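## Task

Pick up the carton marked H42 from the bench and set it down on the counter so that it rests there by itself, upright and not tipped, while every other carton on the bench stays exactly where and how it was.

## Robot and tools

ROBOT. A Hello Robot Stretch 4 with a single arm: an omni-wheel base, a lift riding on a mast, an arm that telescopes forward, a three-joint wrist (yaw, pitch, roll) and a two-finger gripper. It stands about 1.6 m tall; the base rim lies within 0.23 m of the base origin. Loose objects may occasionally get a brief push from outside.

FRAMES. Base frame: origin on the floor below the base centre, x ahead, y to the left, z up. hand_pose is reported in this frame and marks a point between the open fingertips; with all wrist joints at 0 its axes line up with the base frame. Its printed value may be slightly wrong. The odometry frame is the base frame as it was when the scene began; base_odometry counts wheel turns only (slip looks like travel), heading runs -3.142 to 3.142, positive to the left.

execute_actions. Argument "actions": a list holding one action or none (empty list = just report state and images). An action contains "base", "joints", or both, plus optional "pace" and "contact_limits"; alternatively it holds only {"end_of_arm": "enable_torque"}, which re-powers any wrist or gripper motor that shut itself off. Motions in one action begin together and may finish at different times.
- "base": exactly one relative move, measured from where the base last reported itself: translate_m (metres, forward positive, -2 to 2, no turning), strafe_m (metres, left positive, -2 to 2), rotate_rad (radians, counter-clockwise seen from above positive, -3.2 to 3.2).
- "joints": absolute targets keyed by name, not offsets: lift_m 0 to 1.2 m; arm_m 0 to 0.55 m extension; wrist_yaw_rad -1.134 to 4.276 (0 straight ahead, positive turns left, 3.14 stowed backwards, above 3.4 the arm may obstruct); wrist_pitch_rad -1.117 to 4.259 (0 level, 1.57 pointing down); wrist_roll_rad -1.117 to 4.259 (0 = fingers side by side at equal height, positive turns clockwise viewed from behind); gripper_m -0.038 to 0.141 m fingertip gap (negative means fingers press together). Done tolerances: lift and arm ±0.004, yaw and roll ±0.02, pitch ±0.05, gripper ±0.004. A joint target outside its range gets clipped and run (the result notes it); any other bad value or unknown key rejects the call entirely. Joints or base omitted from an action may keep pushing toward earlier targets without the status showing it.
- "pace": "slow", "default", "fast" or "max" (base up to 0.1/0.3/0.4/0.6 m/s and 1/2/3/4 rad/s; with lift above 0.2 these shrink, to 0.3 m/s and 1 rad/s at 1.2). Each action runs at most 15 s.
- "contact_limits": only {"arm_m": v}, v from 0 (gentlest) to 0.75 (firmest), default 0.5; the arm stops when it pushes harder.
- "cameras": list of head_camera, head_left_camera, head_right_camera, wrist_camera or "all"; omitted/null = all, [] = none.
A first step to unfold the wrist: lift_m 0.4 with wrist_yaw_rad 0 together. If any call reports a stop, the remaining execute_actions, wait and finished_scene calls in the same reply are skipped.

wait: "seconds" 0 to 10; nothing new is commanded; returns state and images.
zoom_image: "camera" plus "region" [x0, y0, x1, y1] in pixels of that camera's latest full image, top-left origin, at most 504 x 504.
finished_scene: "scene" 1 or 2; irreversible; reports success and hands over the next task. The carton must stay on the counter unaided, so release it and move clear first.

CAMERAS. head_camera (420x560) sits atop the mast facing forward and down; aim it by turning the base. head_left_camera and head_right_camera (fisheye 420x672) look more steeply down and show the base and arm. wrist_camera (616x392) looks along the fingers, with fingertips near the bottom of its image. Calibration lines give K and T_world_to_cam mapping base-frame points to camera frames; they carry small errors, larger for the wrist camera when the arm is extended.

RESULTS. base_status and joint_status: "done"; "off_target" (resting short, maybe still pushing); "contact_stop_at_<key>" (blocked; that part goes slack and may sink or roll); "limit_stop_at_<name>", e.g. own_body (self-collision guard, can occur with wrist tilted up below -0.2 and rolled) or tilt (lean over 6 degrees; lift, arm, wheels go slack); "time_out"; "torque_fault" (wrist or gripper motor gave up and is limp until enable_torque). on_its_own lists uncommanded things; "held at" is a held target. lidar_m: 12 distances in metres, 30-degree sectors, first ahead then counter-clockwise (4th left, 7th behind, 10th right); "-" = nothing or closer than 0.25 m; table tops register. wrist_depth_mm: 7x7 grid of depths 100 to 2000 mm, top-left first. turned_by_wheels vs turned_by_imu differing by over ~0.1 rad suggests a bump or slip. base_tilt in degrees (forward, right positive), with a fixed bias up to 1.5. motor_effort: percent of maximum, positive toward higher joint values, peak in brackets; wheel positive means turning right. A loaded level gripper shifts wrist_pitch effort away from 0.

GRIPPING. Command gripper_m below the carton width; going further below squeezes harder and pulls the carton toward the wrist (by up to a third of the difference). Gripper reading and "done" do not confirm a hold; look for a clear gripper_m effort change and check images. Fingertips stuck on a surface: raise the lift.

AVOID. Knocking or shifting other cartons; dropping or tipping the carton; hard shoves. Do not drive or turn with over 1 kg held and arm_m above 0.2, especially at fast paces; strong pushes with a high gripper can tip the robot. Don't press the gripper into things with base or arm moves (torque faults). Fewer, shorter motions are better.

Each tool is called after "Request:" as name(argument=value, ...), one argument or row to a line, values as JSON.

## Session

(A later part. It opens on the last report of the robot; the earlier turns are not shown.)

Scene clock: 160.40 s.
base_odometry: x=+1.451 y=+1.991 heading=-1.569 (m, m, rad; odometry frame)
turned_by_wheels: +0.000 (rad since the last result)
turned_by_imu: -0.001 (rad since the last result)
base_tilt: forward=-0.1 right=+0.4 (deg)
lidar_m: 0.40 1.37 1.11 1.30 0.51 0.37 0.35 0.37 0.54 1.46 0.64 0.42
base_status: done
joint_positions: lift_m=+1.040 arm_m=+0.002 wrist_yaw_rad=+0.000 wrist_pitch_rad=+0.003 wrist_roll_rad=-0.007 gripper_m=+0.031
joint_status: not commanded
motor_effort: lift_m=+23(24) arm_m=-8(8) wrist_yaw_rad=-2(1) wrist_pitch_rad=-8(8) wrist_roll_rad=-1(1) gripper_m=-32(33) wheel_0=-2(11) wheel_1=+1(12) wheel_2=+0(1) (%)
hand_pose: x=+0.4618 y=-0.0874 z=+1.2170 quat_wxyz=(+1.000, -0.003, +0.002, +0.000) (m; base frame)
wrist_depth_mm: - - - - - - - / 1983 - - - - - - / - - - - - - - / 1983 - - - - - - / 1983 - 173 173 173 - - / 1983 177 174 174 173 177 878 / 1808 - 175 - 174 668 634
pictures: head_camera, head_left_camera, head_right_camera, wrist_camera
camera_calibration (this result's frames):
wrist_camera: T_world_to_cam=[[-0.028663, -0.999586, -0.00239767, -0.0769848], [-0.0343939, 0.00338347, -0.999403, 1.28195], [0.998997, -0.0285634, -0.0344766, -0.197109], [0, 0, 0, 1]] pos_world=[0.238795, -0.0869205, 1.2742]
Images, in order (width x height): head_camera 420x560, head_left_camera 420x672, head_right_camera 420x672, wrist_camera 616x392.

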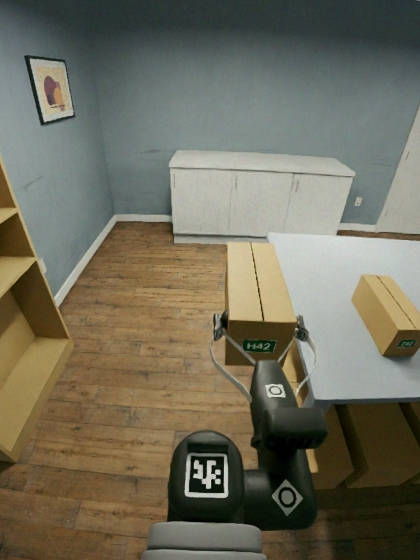

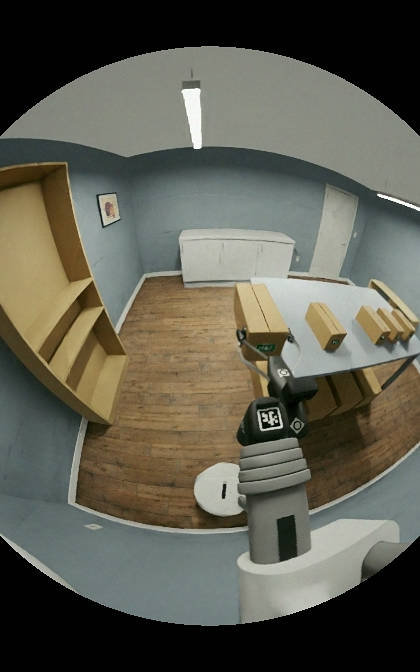

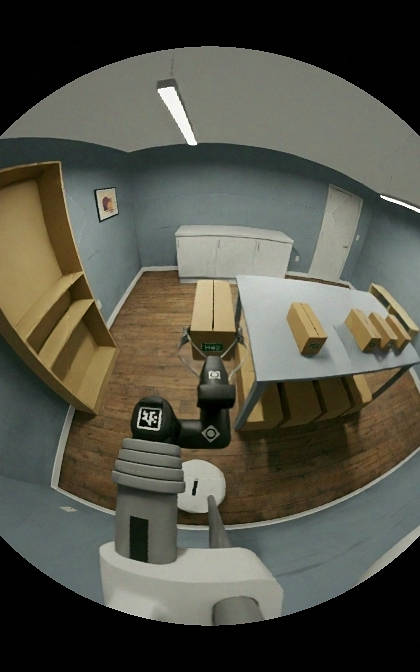

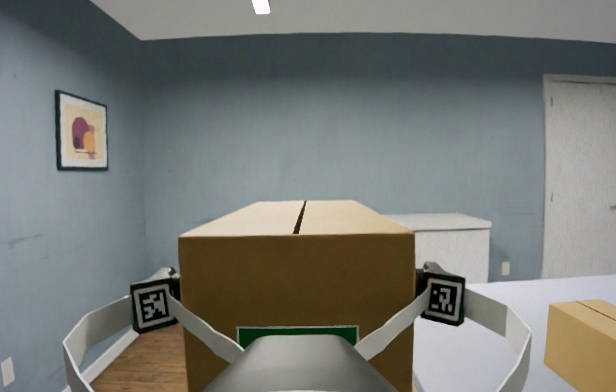

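Request:
execute_actions(
  actions=[
    {"base":{"strafe_m":0.13}},
  ],
  cameras=[],
)

Request:
execute_actions(
  actions=[
    {"base":{"translate_m":1.85},"pace":"fast"},
  ],
)

Scene clock: 168.90 s.
base_odometry: x=+1.581 y=+1.991 heading=-1.569 (m, m, rad; odometry frame)
turned_by_wheels: +0.000 (rad since the last result)
turned_by_imu: -0.001 (rad since the last result)
base_tilt: forward=+0.0 right=+0.4 (deg)
lidar_m: 0.40 1.19 0.99 1.16 0.51 0.37 0.35 0.37 0.52 1.47 0.66 0.42
base_status: done
joint_positions: lift_m=+1.040 arm_m=+0.002 wrist_yaw_rad=+0.000 wrist_pitch_rad=+0.003 wrist_roll_rad=-0.007 gripper_m=+0.031
joint_status: not commanded
motor_effort: lift_m=+23(23) arm_m=-7(7) wrist_yaw_rad=-3(1) wrist_pitch_rad=-8(8) wrist_roll_rad=-1(1) gripper_m=-35(32) wheel_0=-3(12) wheel_1=+0(11) wheel_2=+0(3) (%)
hand_pose: x=+0.4618 y=-0.0874 z=+1.2170 quat_wxyz=(+1.000, -0.003, +0.002, +0.000) (m; base frame)
wrist_depth_mm: 1863 - - - - - - / 1808 - - - - - - / 1808 - - - - - - / 1808 - - - - - - / 1756 - 173 173 172 - - / 1708 177 174 174 173 177 904 / 1661 - 175 - 174 707 683
pictures: none
No camera images: the call's "cameras" was empty. Leave "cameras" out to get every camera's image.

Scene clock: 175.70 s.
base_odometry: x=+1.585 y=+0.141 heading=-1.569 (m, m, rad; odometry frame)
turned_by_wheels: +0.000 (rad since the last result)
turned_by_imu: -0.010 (rad since the last result)
base_tilt: forward=+0.0 right=+0.4 (deg)
lidar_m: 0.39 0.94 1.20 1.15 1.00 1.20 2.20 0.63 0.69 1.86 1.31 0.42
base_status: done
joint_positions: lift_m=+1.040 arm_m=+0.002 wrist_yaw_rad=+0.000 wrist_pitch_rad=+0.003 wrist_roll_rad=-0.007 gripper_m=+0.031
joint_status: not commanded
motor_effort: lift_m=+23(23) arm_m=-7(8) wrist_yaw_rad=-1(1) wrist_pitch_rad=-7(9) wrist_roll_rad=-1(0) gripper_m=-31(32) wheel_0=+2(8) wheel_1=+1(8) wheel_2=+0(11) (%)
hand_pose: x=+0.4618 y=-0.0874 z=+1.2171 quat_wxyz=(+1.000, -0.003, +0.002, +0.000) (m; base frame)
wrist_depth_mm: 1281 1281 1281 1255 1281 1308 1281 / 1281 1308 1308 1308 1308 1308 1308 / 1308 1308 1308 1336 1336 1336 1336 / 1308 1308 1308 1308 1308 1336 1336 / 1308 1336 173 173 172 1366 1336 / 1336 177 174 174 173 177 917 / 1366 750 175 - 174 707 707
pictures: head_camera, head_left_camera, head_right_camera, wrist_camera
camera_calibration (this result's frames):
wrist_camera: T_world_to_cam=[[-0.0286479, -0.999587, -0.00239768, -0.076988], [-0.0343939, 0.00338296, -0.999403, 1.28196], [0.998998, -0.0285483, -0.0344766, -0.197085], [0, 0, 0, 1]] pos_world=[0.238773, -0.0869195, 1.27421]
Images, in order (width x height): head_camera 420x560, head_left_camera 420x672, head_right_camera 420x672, wrist_camera 616x392.

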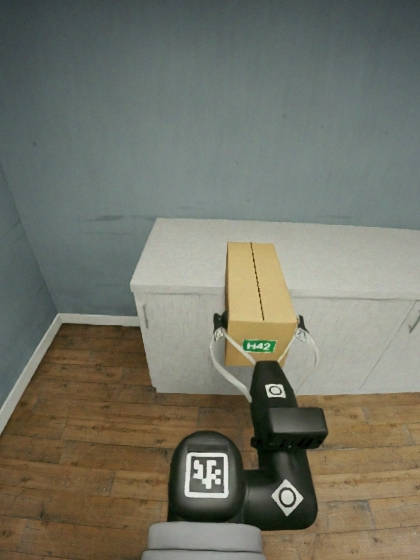

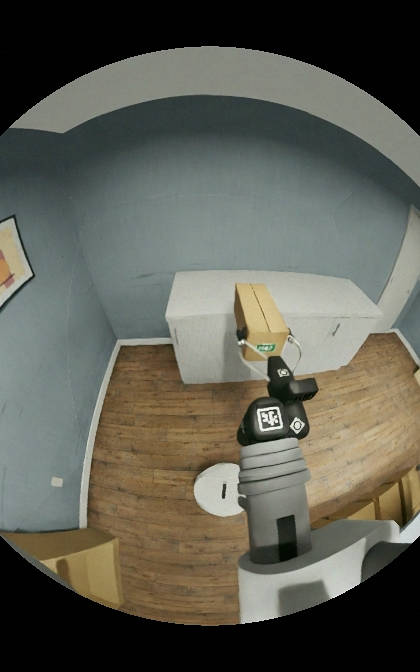

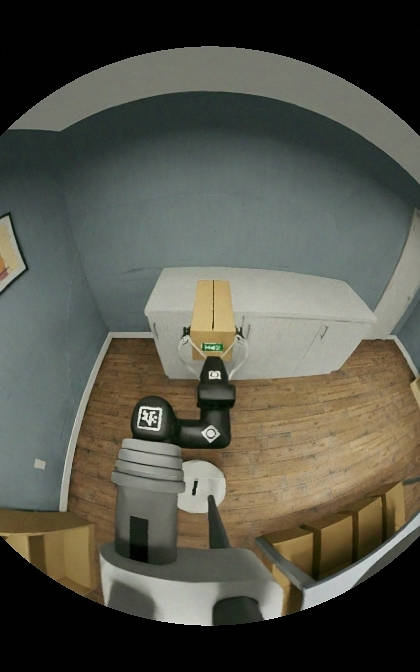

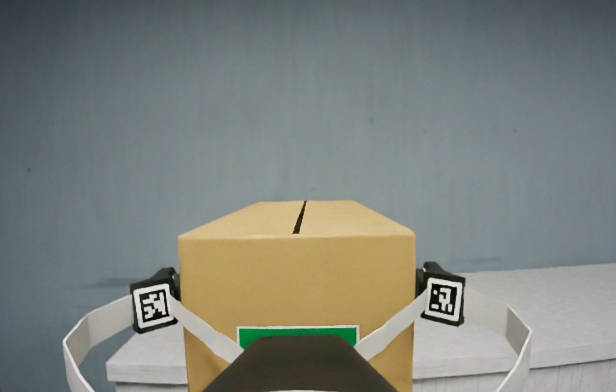

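Request:
execute_actions(
  actions=[
    {"base":{"translate_m":0.52},"joints":{"arm_m":0.19}},
  ],
  cameras=[],
)

Request:
execute_actions(
  actions=[
    {"joints":{"lift_m":0.78}},
  ],
)

Scene clock: 185.70 s.
base_odometry: x=+1.587 y=-0.379 heading=-1.568 (m, m, rad; odometry frame)
turned_by_wheels: +0.000 (rad since the last result)
turned_by_imu: -0.004 (rad since the last result)
base_tilt: forward=-0.1 right=+0.4 (deg)
lidar_m: 0.37 0.41 1.21 1.14 1.21 1.36 1.65 1.10 1.44 3.21 0.56 0.39
base_status: done
joint_positions: lift_m=+1.040 arm_m=+0.189 wrist_yaw_rad=+0.000 wrist_pitch_rad=+0.003 wrist_roll_rad=-0.007 gripper_m=+0.031
joint_status: all done
motor_effort: lift_m=+22(23) arm_m=+7(8) wrist_yaw_rad=-2(0) wrist_pitch_rad=-8(7) wrist_roll_rad=+1(2) gripper_m=-31(34) wheel_0=+2(7) wheel_1=+2(6) wheel_2=-1(11) (%)
hand_pose: x=+0.6481 y=-0.0874 z=+1.2171 quat_wxyz=(+1.000, -0.003, +0.002, +0.000) (m; base frame)
wrist_depth_mm: 585 597 597 597 603 597 603 / 597 597 597 603 603 603 609 / 597 603 609 603 609 615 609 / 603 609 609 615 615 615 615 / 615 615 173 173 172 627 627 / 621 177 174 173 173 177 627 / 621 627 175 - 175 634 634
pictures: none
No camera images: the call's "cameras" was empty. Leave "cameras" out to get every camera's image.

Scene clock: 187.83 s.
torque_fault: wrist_pitch_rad switched itself off since the last result.
base_odometry: x=+1.587 y=-0.379 heading=-1.568 (m, m, rad; odometry frame)
turned_by_wheels: +0.000 (rad since the last result)
turned_by_imu: -0.001 (rad since the last result)
base_tilt: forward=+0.0 right=+0.5 (deg)
lidar_m: 0.37 0.40 1.20 1.14 1.21 1.35 1.66 1.08 1.44 3.20 0.56 0.41
base_status: not commanded
joint_positions: lift_m=+0.791 arm_m=+0.189 wrist_yaw_rad=+0.000 wrist_pitch_rad=-0.128 wrist_roll_rad=-0.007 gripper_m=+0.031
joint_status: lift_m contact_stop (moved -0.249 of -0.260)
on_its_own: lift_m is slack since a contact_stop (your +0.780 is given up); wrist_pitch_rad is off since a torque_fault, until you send "end_of_arm": "enable_torque" (your +0.000 is given up)
motor_effort: lift_m=+20(20) arm_m=+7(7) wrist_yaw_rad=+0(1) wrist_pitch_rad=+2(100) wrist_roll_rad=+0(3) gripper_m=-34(31) wheel_0=+2(2) wheel_1=+1(2) wheel_2=-1(2) (%)
hand_pose: x=+0.6458 y=-0.0875 z=+1.0058 quat_wxyz=(+0.998, -0.003, -0.064, +0.000) (m; base frame)
wrist_depth_mm: 634 640 640 640 640 640 654 / 627 634 634 634 634 634 640 / 621 627 627 634 627 634 634 / 621 621 621 621 621 627 627 / 609 609 174 174 173 615 621 / 521 177 174 173 173 175 466 / 300 314 173 - 173 297 307
pictures: head_camera, head_left_camera, head_right_camera, wrist_camera
camera_calibration (this result's frames):
wrist_camera: T_world_to_cam=[[-0.0282618, -0.999581, -0.00618112, -0.0687167], [0.0966224, 0.00342287, -0.995315, 0.98839], [0.99492, -0.0287267, 0.0964853, -0.517362], [0, 0, 0, 1]] pos_world=[0.417291, -0.0869331, 1.03325]
Images, in order (width x height): head_camera 420x560, head_left_camera 420x672, head_right_camera 420x672, wrist_camera 616x392.

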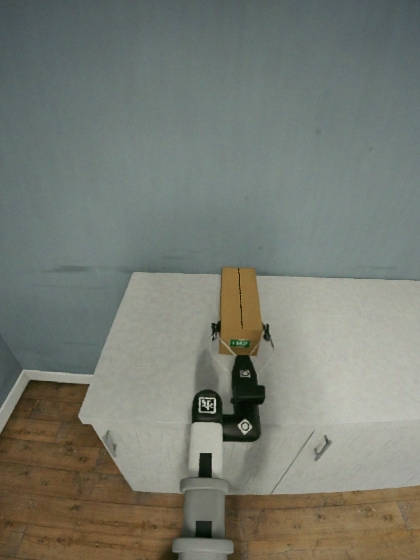

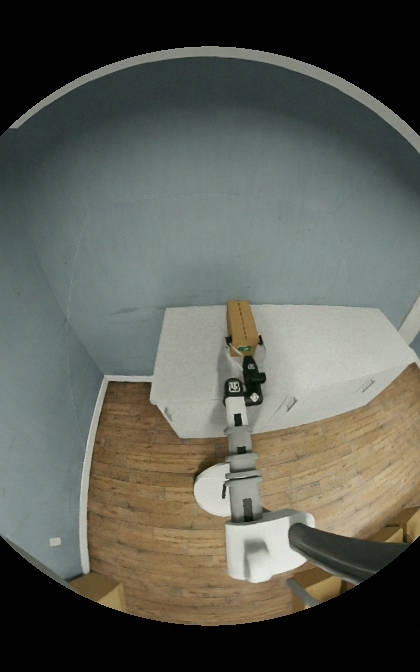

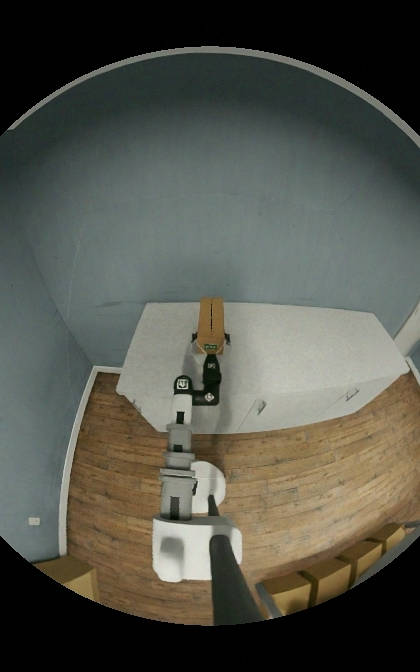

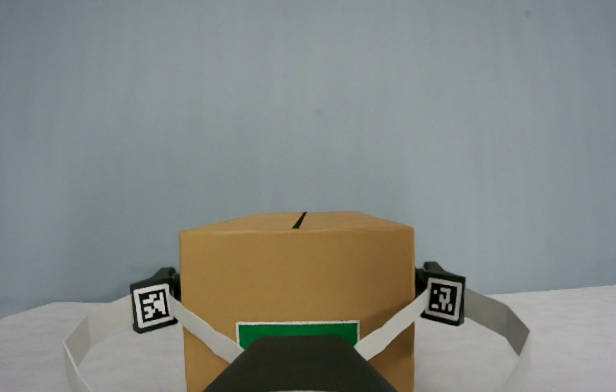

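Request:
execute_actions(
  actions=[
    {"end_of_arm":"enable_torque"},
  ],
  cameras=[],
)

Request:
execute_actions(
  actions=[
    {"joints":{"gripper_m":0.141}},
  ],
  cameras=[],
)

Request:
execute_actions(
  actions=[
    {"joints":{"lift_m":0.84,"wrist_pitch_rad":0},"pace":"slow"},
  ],
  cameras=["head_camera","wrist_camera"],
)

Scene clock: 192.97 s.
base_odometry: x=+1.587 y=-0.379 heading=-1.568 (m, m, rad; odometry frame)
turned_by_wheels: +0.000 (rad since the last result)
turned_by_imu: -0.001 (rad since the last result)
base_tilt: forward=+0.0 right=+0.3 (deg)
lidar_m: 0.39 0.39 1.19 1.14 1.21 1.36 1.66 1.09 1.45 3.22 0.57 0.42
base_status: not commanded
joint_positions: lift_m=+0.791 arm_m=+0.189 wrist_yaw_rad=+0.000 wrist_pitch_rad=-0.128 wrist_roll_rad=-0.007 gripper_m=+0.031
joint_status: not commanded
end_of_arm: enable_torque: each motor that was off is on again
on_its_own: wrist_pitch_rad is held at -0.128, not at your +0.000, since a torque_fault; lift_m is slack since a contact_stop (your +0.780 is given up)
motor_effort: lift_m=+20(20) arm_m=+7(7) wrist_yaw_rad=-2(0) wrist_pitch_rad=+2(2) wrist_roll_rad=+0(2) gripper_m=-35(34) wheel_0=+2(2) wheel_1=+1(2) wheel_2=-1(2) (%)
hand_pose: x=+0.6458 y=-0.0875 z=+1.0058 quat_wxyz=(+0.998, -0.003, -0.064, +0.000) (m; base frame)
wrist_depth_mm: 634 634 640 647 640 647 647 / 634 627 634 634 634 640 640 / 621 621 627 627 634 634 634 / 615 621 621 621 621 627 621 / 609 609 174 174 174 615 621 / 525 176 174 173 173 175 469 / 300 315 174 - 173 298 306
pictures: none
No camera images: the call's "cameras" was empty. Leave "cameras" out to get every camera's image.

Scene clock: 195.07 s.
base_odometry: x=+1.587 y=-0.379 heading=-1.568 (m, m, rad; odometry frame)
turned_by_wheels: +0.000 (rad since the last result)
turned_by_imu: -0.001 (rad since the last result)
base_tilt: forward=+0.0 right=+0.4 (deg)
lidar_m: 0.39 0.39 1.19 1.13 1.21 1.36 1.66 1.09 1.42 3.22 0.56 0.40
base_status: not commanded
joint_positions: lift_m=+0.791 arm_m=+0.189 wrist_yaw_rad=+0.000 wrist_pitch_rad=-0.126 wrist_roll_rad=-0.007 gripper_m=+0.141
joint_status: all done
on_its_own: wrist_pitch_rad is held at -0.128, not at your +0.000, since a torque_fault; lift_m is slack since a contact_stop (your +0.780 is given up)
motor_effort: lift_m=+20(20) arm_m=+7(7) wrist_yaw_rad=+0(2) wrist_pitch_rad=-5(5) wrist_roll_rad=+0(2) gripper_m=+2(32) wheel_0=+2(2) wheel_1=+1(1) wheel_2=-1(1) (%)
hand_pose: x=+0.6459 y=-0.0875 z=+1.0052 quat_wxyz=(+0.998, -0.003, -0.063, +0.000) (m; base frame)
wrist_depth_mm: 640 627 640 640 640 647 647 / 627 634 627 634 634 634 640 / 627 621 627 627 627 627 627 / 615 615 621 621 621 627 627 / 609 609 200 199 198 615 621 / 508 404 198 196 196 413 452 / 324 307 196 - 195 293 300
pictures: none
No camera images: the call's "cameras" was empty. Leave "cameras" out to get every camera's image.

Scene clock: 196.33 s.
base_odometry: x=+1.587 y=-0.379 heading=-1.568 (m, m, rad; odometry frame)
turned_by_wheels: +0.000 (rad since the last result)
turned_by_imu: +0.000 (rad since the last result)
base_tilt: forward=-0.1 right=+0.5 (deg)
lidar_m: 0.38 0.40 1.20 1.13 1.21 1.37 1.65 1.08 1.43 3.21 0.56 0.41
base_status: not commanded
joint_positions: lift_m=+0.840 arm_m=+0.189 wrist_yaw_rad=+0.000 wrist_pitch_rad=+0.002 wrist_roll_rad=-0.007 gripper_m=+0.141
joint_status: all done
motor_effort: lift_m=+24(24) arm_m=+7(7) wrist_yaw_rad=+0(1) wrist_pitch_rad=-3(4) wrist_roll_rad=-1(1) gripper_m=+1(1) wheel_0=+2(2) wheel_1=+1(1) wheel_2=-2(2) (%)
hand_pose: x=+0.6482 y=-0.0875 z=+1.0175 quat_wxyz=(+1.000, -0.003, +0.001, +0.000) (m; base frame)
wrist_depth_mm: 591 597 597 603 597 603 603 / 597 597 597 603 603 609 609 / 603 603 603 609 609 615 615 / 609 609 609 609 615 615 621 / 609 615 245 207 237 621 621 / 442 382 197 196 196 389 418 / 324 312 200 - 198 301 307
pictures: head_camera, wrist_camera
camera_calibration (this result's frames):
wrist_camera: T_world_to_cam=[[-0.0288842, -0.99958, -0.00248836, -0.071949], [-0.0327612, 0.00343473, -0.999457, 1.08792], [0.999046, -0.028787, -0.0328466, -0.39192], [0, 0, 0, 1]] pos_world=[0.425109, -0.0869377, 1.07427]
Images, in order (width x height): head_camera 420x560, wrist_camera 616x392.

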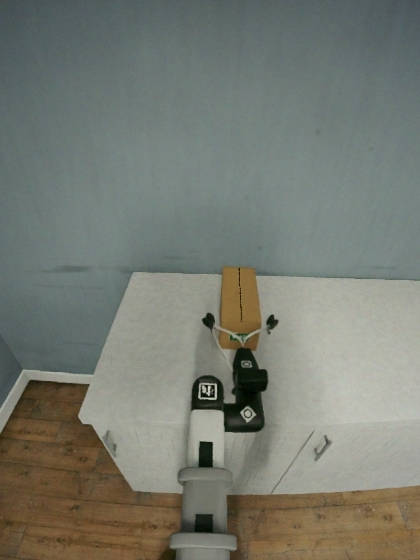

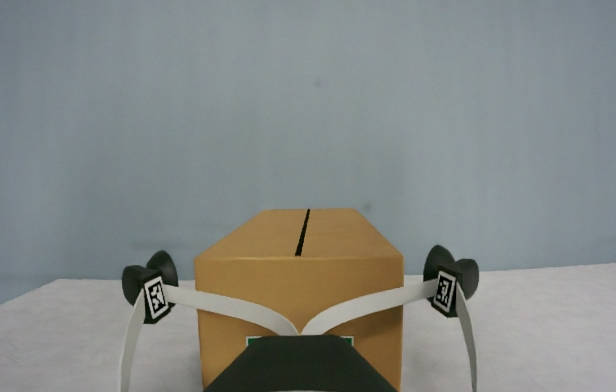

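Request:
execute_actions(
  actions=[
    {"joints":{"arm_m":0},"base":{"translate_m":-0.12},"pace":"fast"},
  ],
  cameras=["head_camera","head_right_camera"],
)

Scene clock: 200.30 s.
base_odometry: x=+1.587 y=-0.259 heading=-1.569 (m, m, rad; odometry frame)
turned_by_wheels: +0.000 (rad since the last result)
turned_by_imu: -0.001 (rad since the last result)
base_tilt: forward=-0.1 right=+0.4 (deg)
lidar_m: 0.50 0.53 1.19 1.14 1.21 1.26 1.68 0.99 1.26 3.21 0.74 0.53
base_status: done
joint_positions: lift_m=+0.840 arm_m=+0.002 wrist_yaw_rad=+0.000 wrist_pitch_rad=+0.002 wrist_roll_rad=-0.007 gripper_m=+0.141
joint_status: all done
joint sent to its limit — the command would take arm_m past its lower limit, so that joint was sent only as far as its limit.
motor_effort: lift_m=+23(23) arm_m=-7(12) wrist_yaw_rad=+1(3) wrist_pitch_rad=-5(5) wrist_roll_rad=-2(0) gripper_m=-2(0) wheel_0=-3(6) wheel_1=-2(10) wheel_2=-1(11) (%)
hand_pose: x=+0.4617 y=-0.0875 z=+1.0173 quat_wxyz=(+1.000, -0.003, +0.001, +0.000) (m; base frame)
wrist_depth_mm: 891 891 891 891 891 891 904 / 891 891 904 891 904 904 904 / 904 904 904 917 904 931 917 / 904 904 917 904 917 917 931 / 917 917 788 504 768 732 699 / 449 382 392 455 384 392 421 / 325 314 338 - 327 304 310
pictures: head_camera, head_right_camera
Images, in order (width x height): head_camera 420x560, head_right_camera 420x672.

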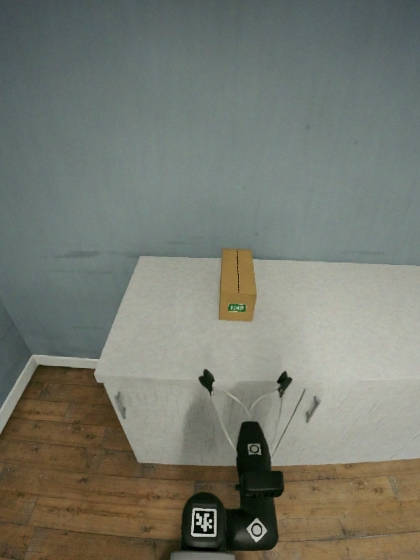

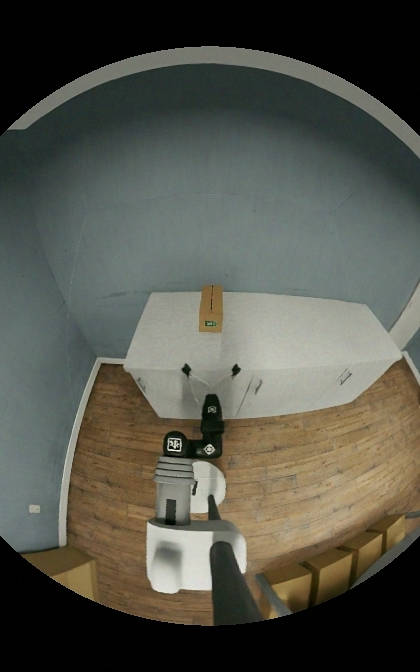

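Request:
finished_scene(
  scene=1,
)

The scene is finished: the task was done.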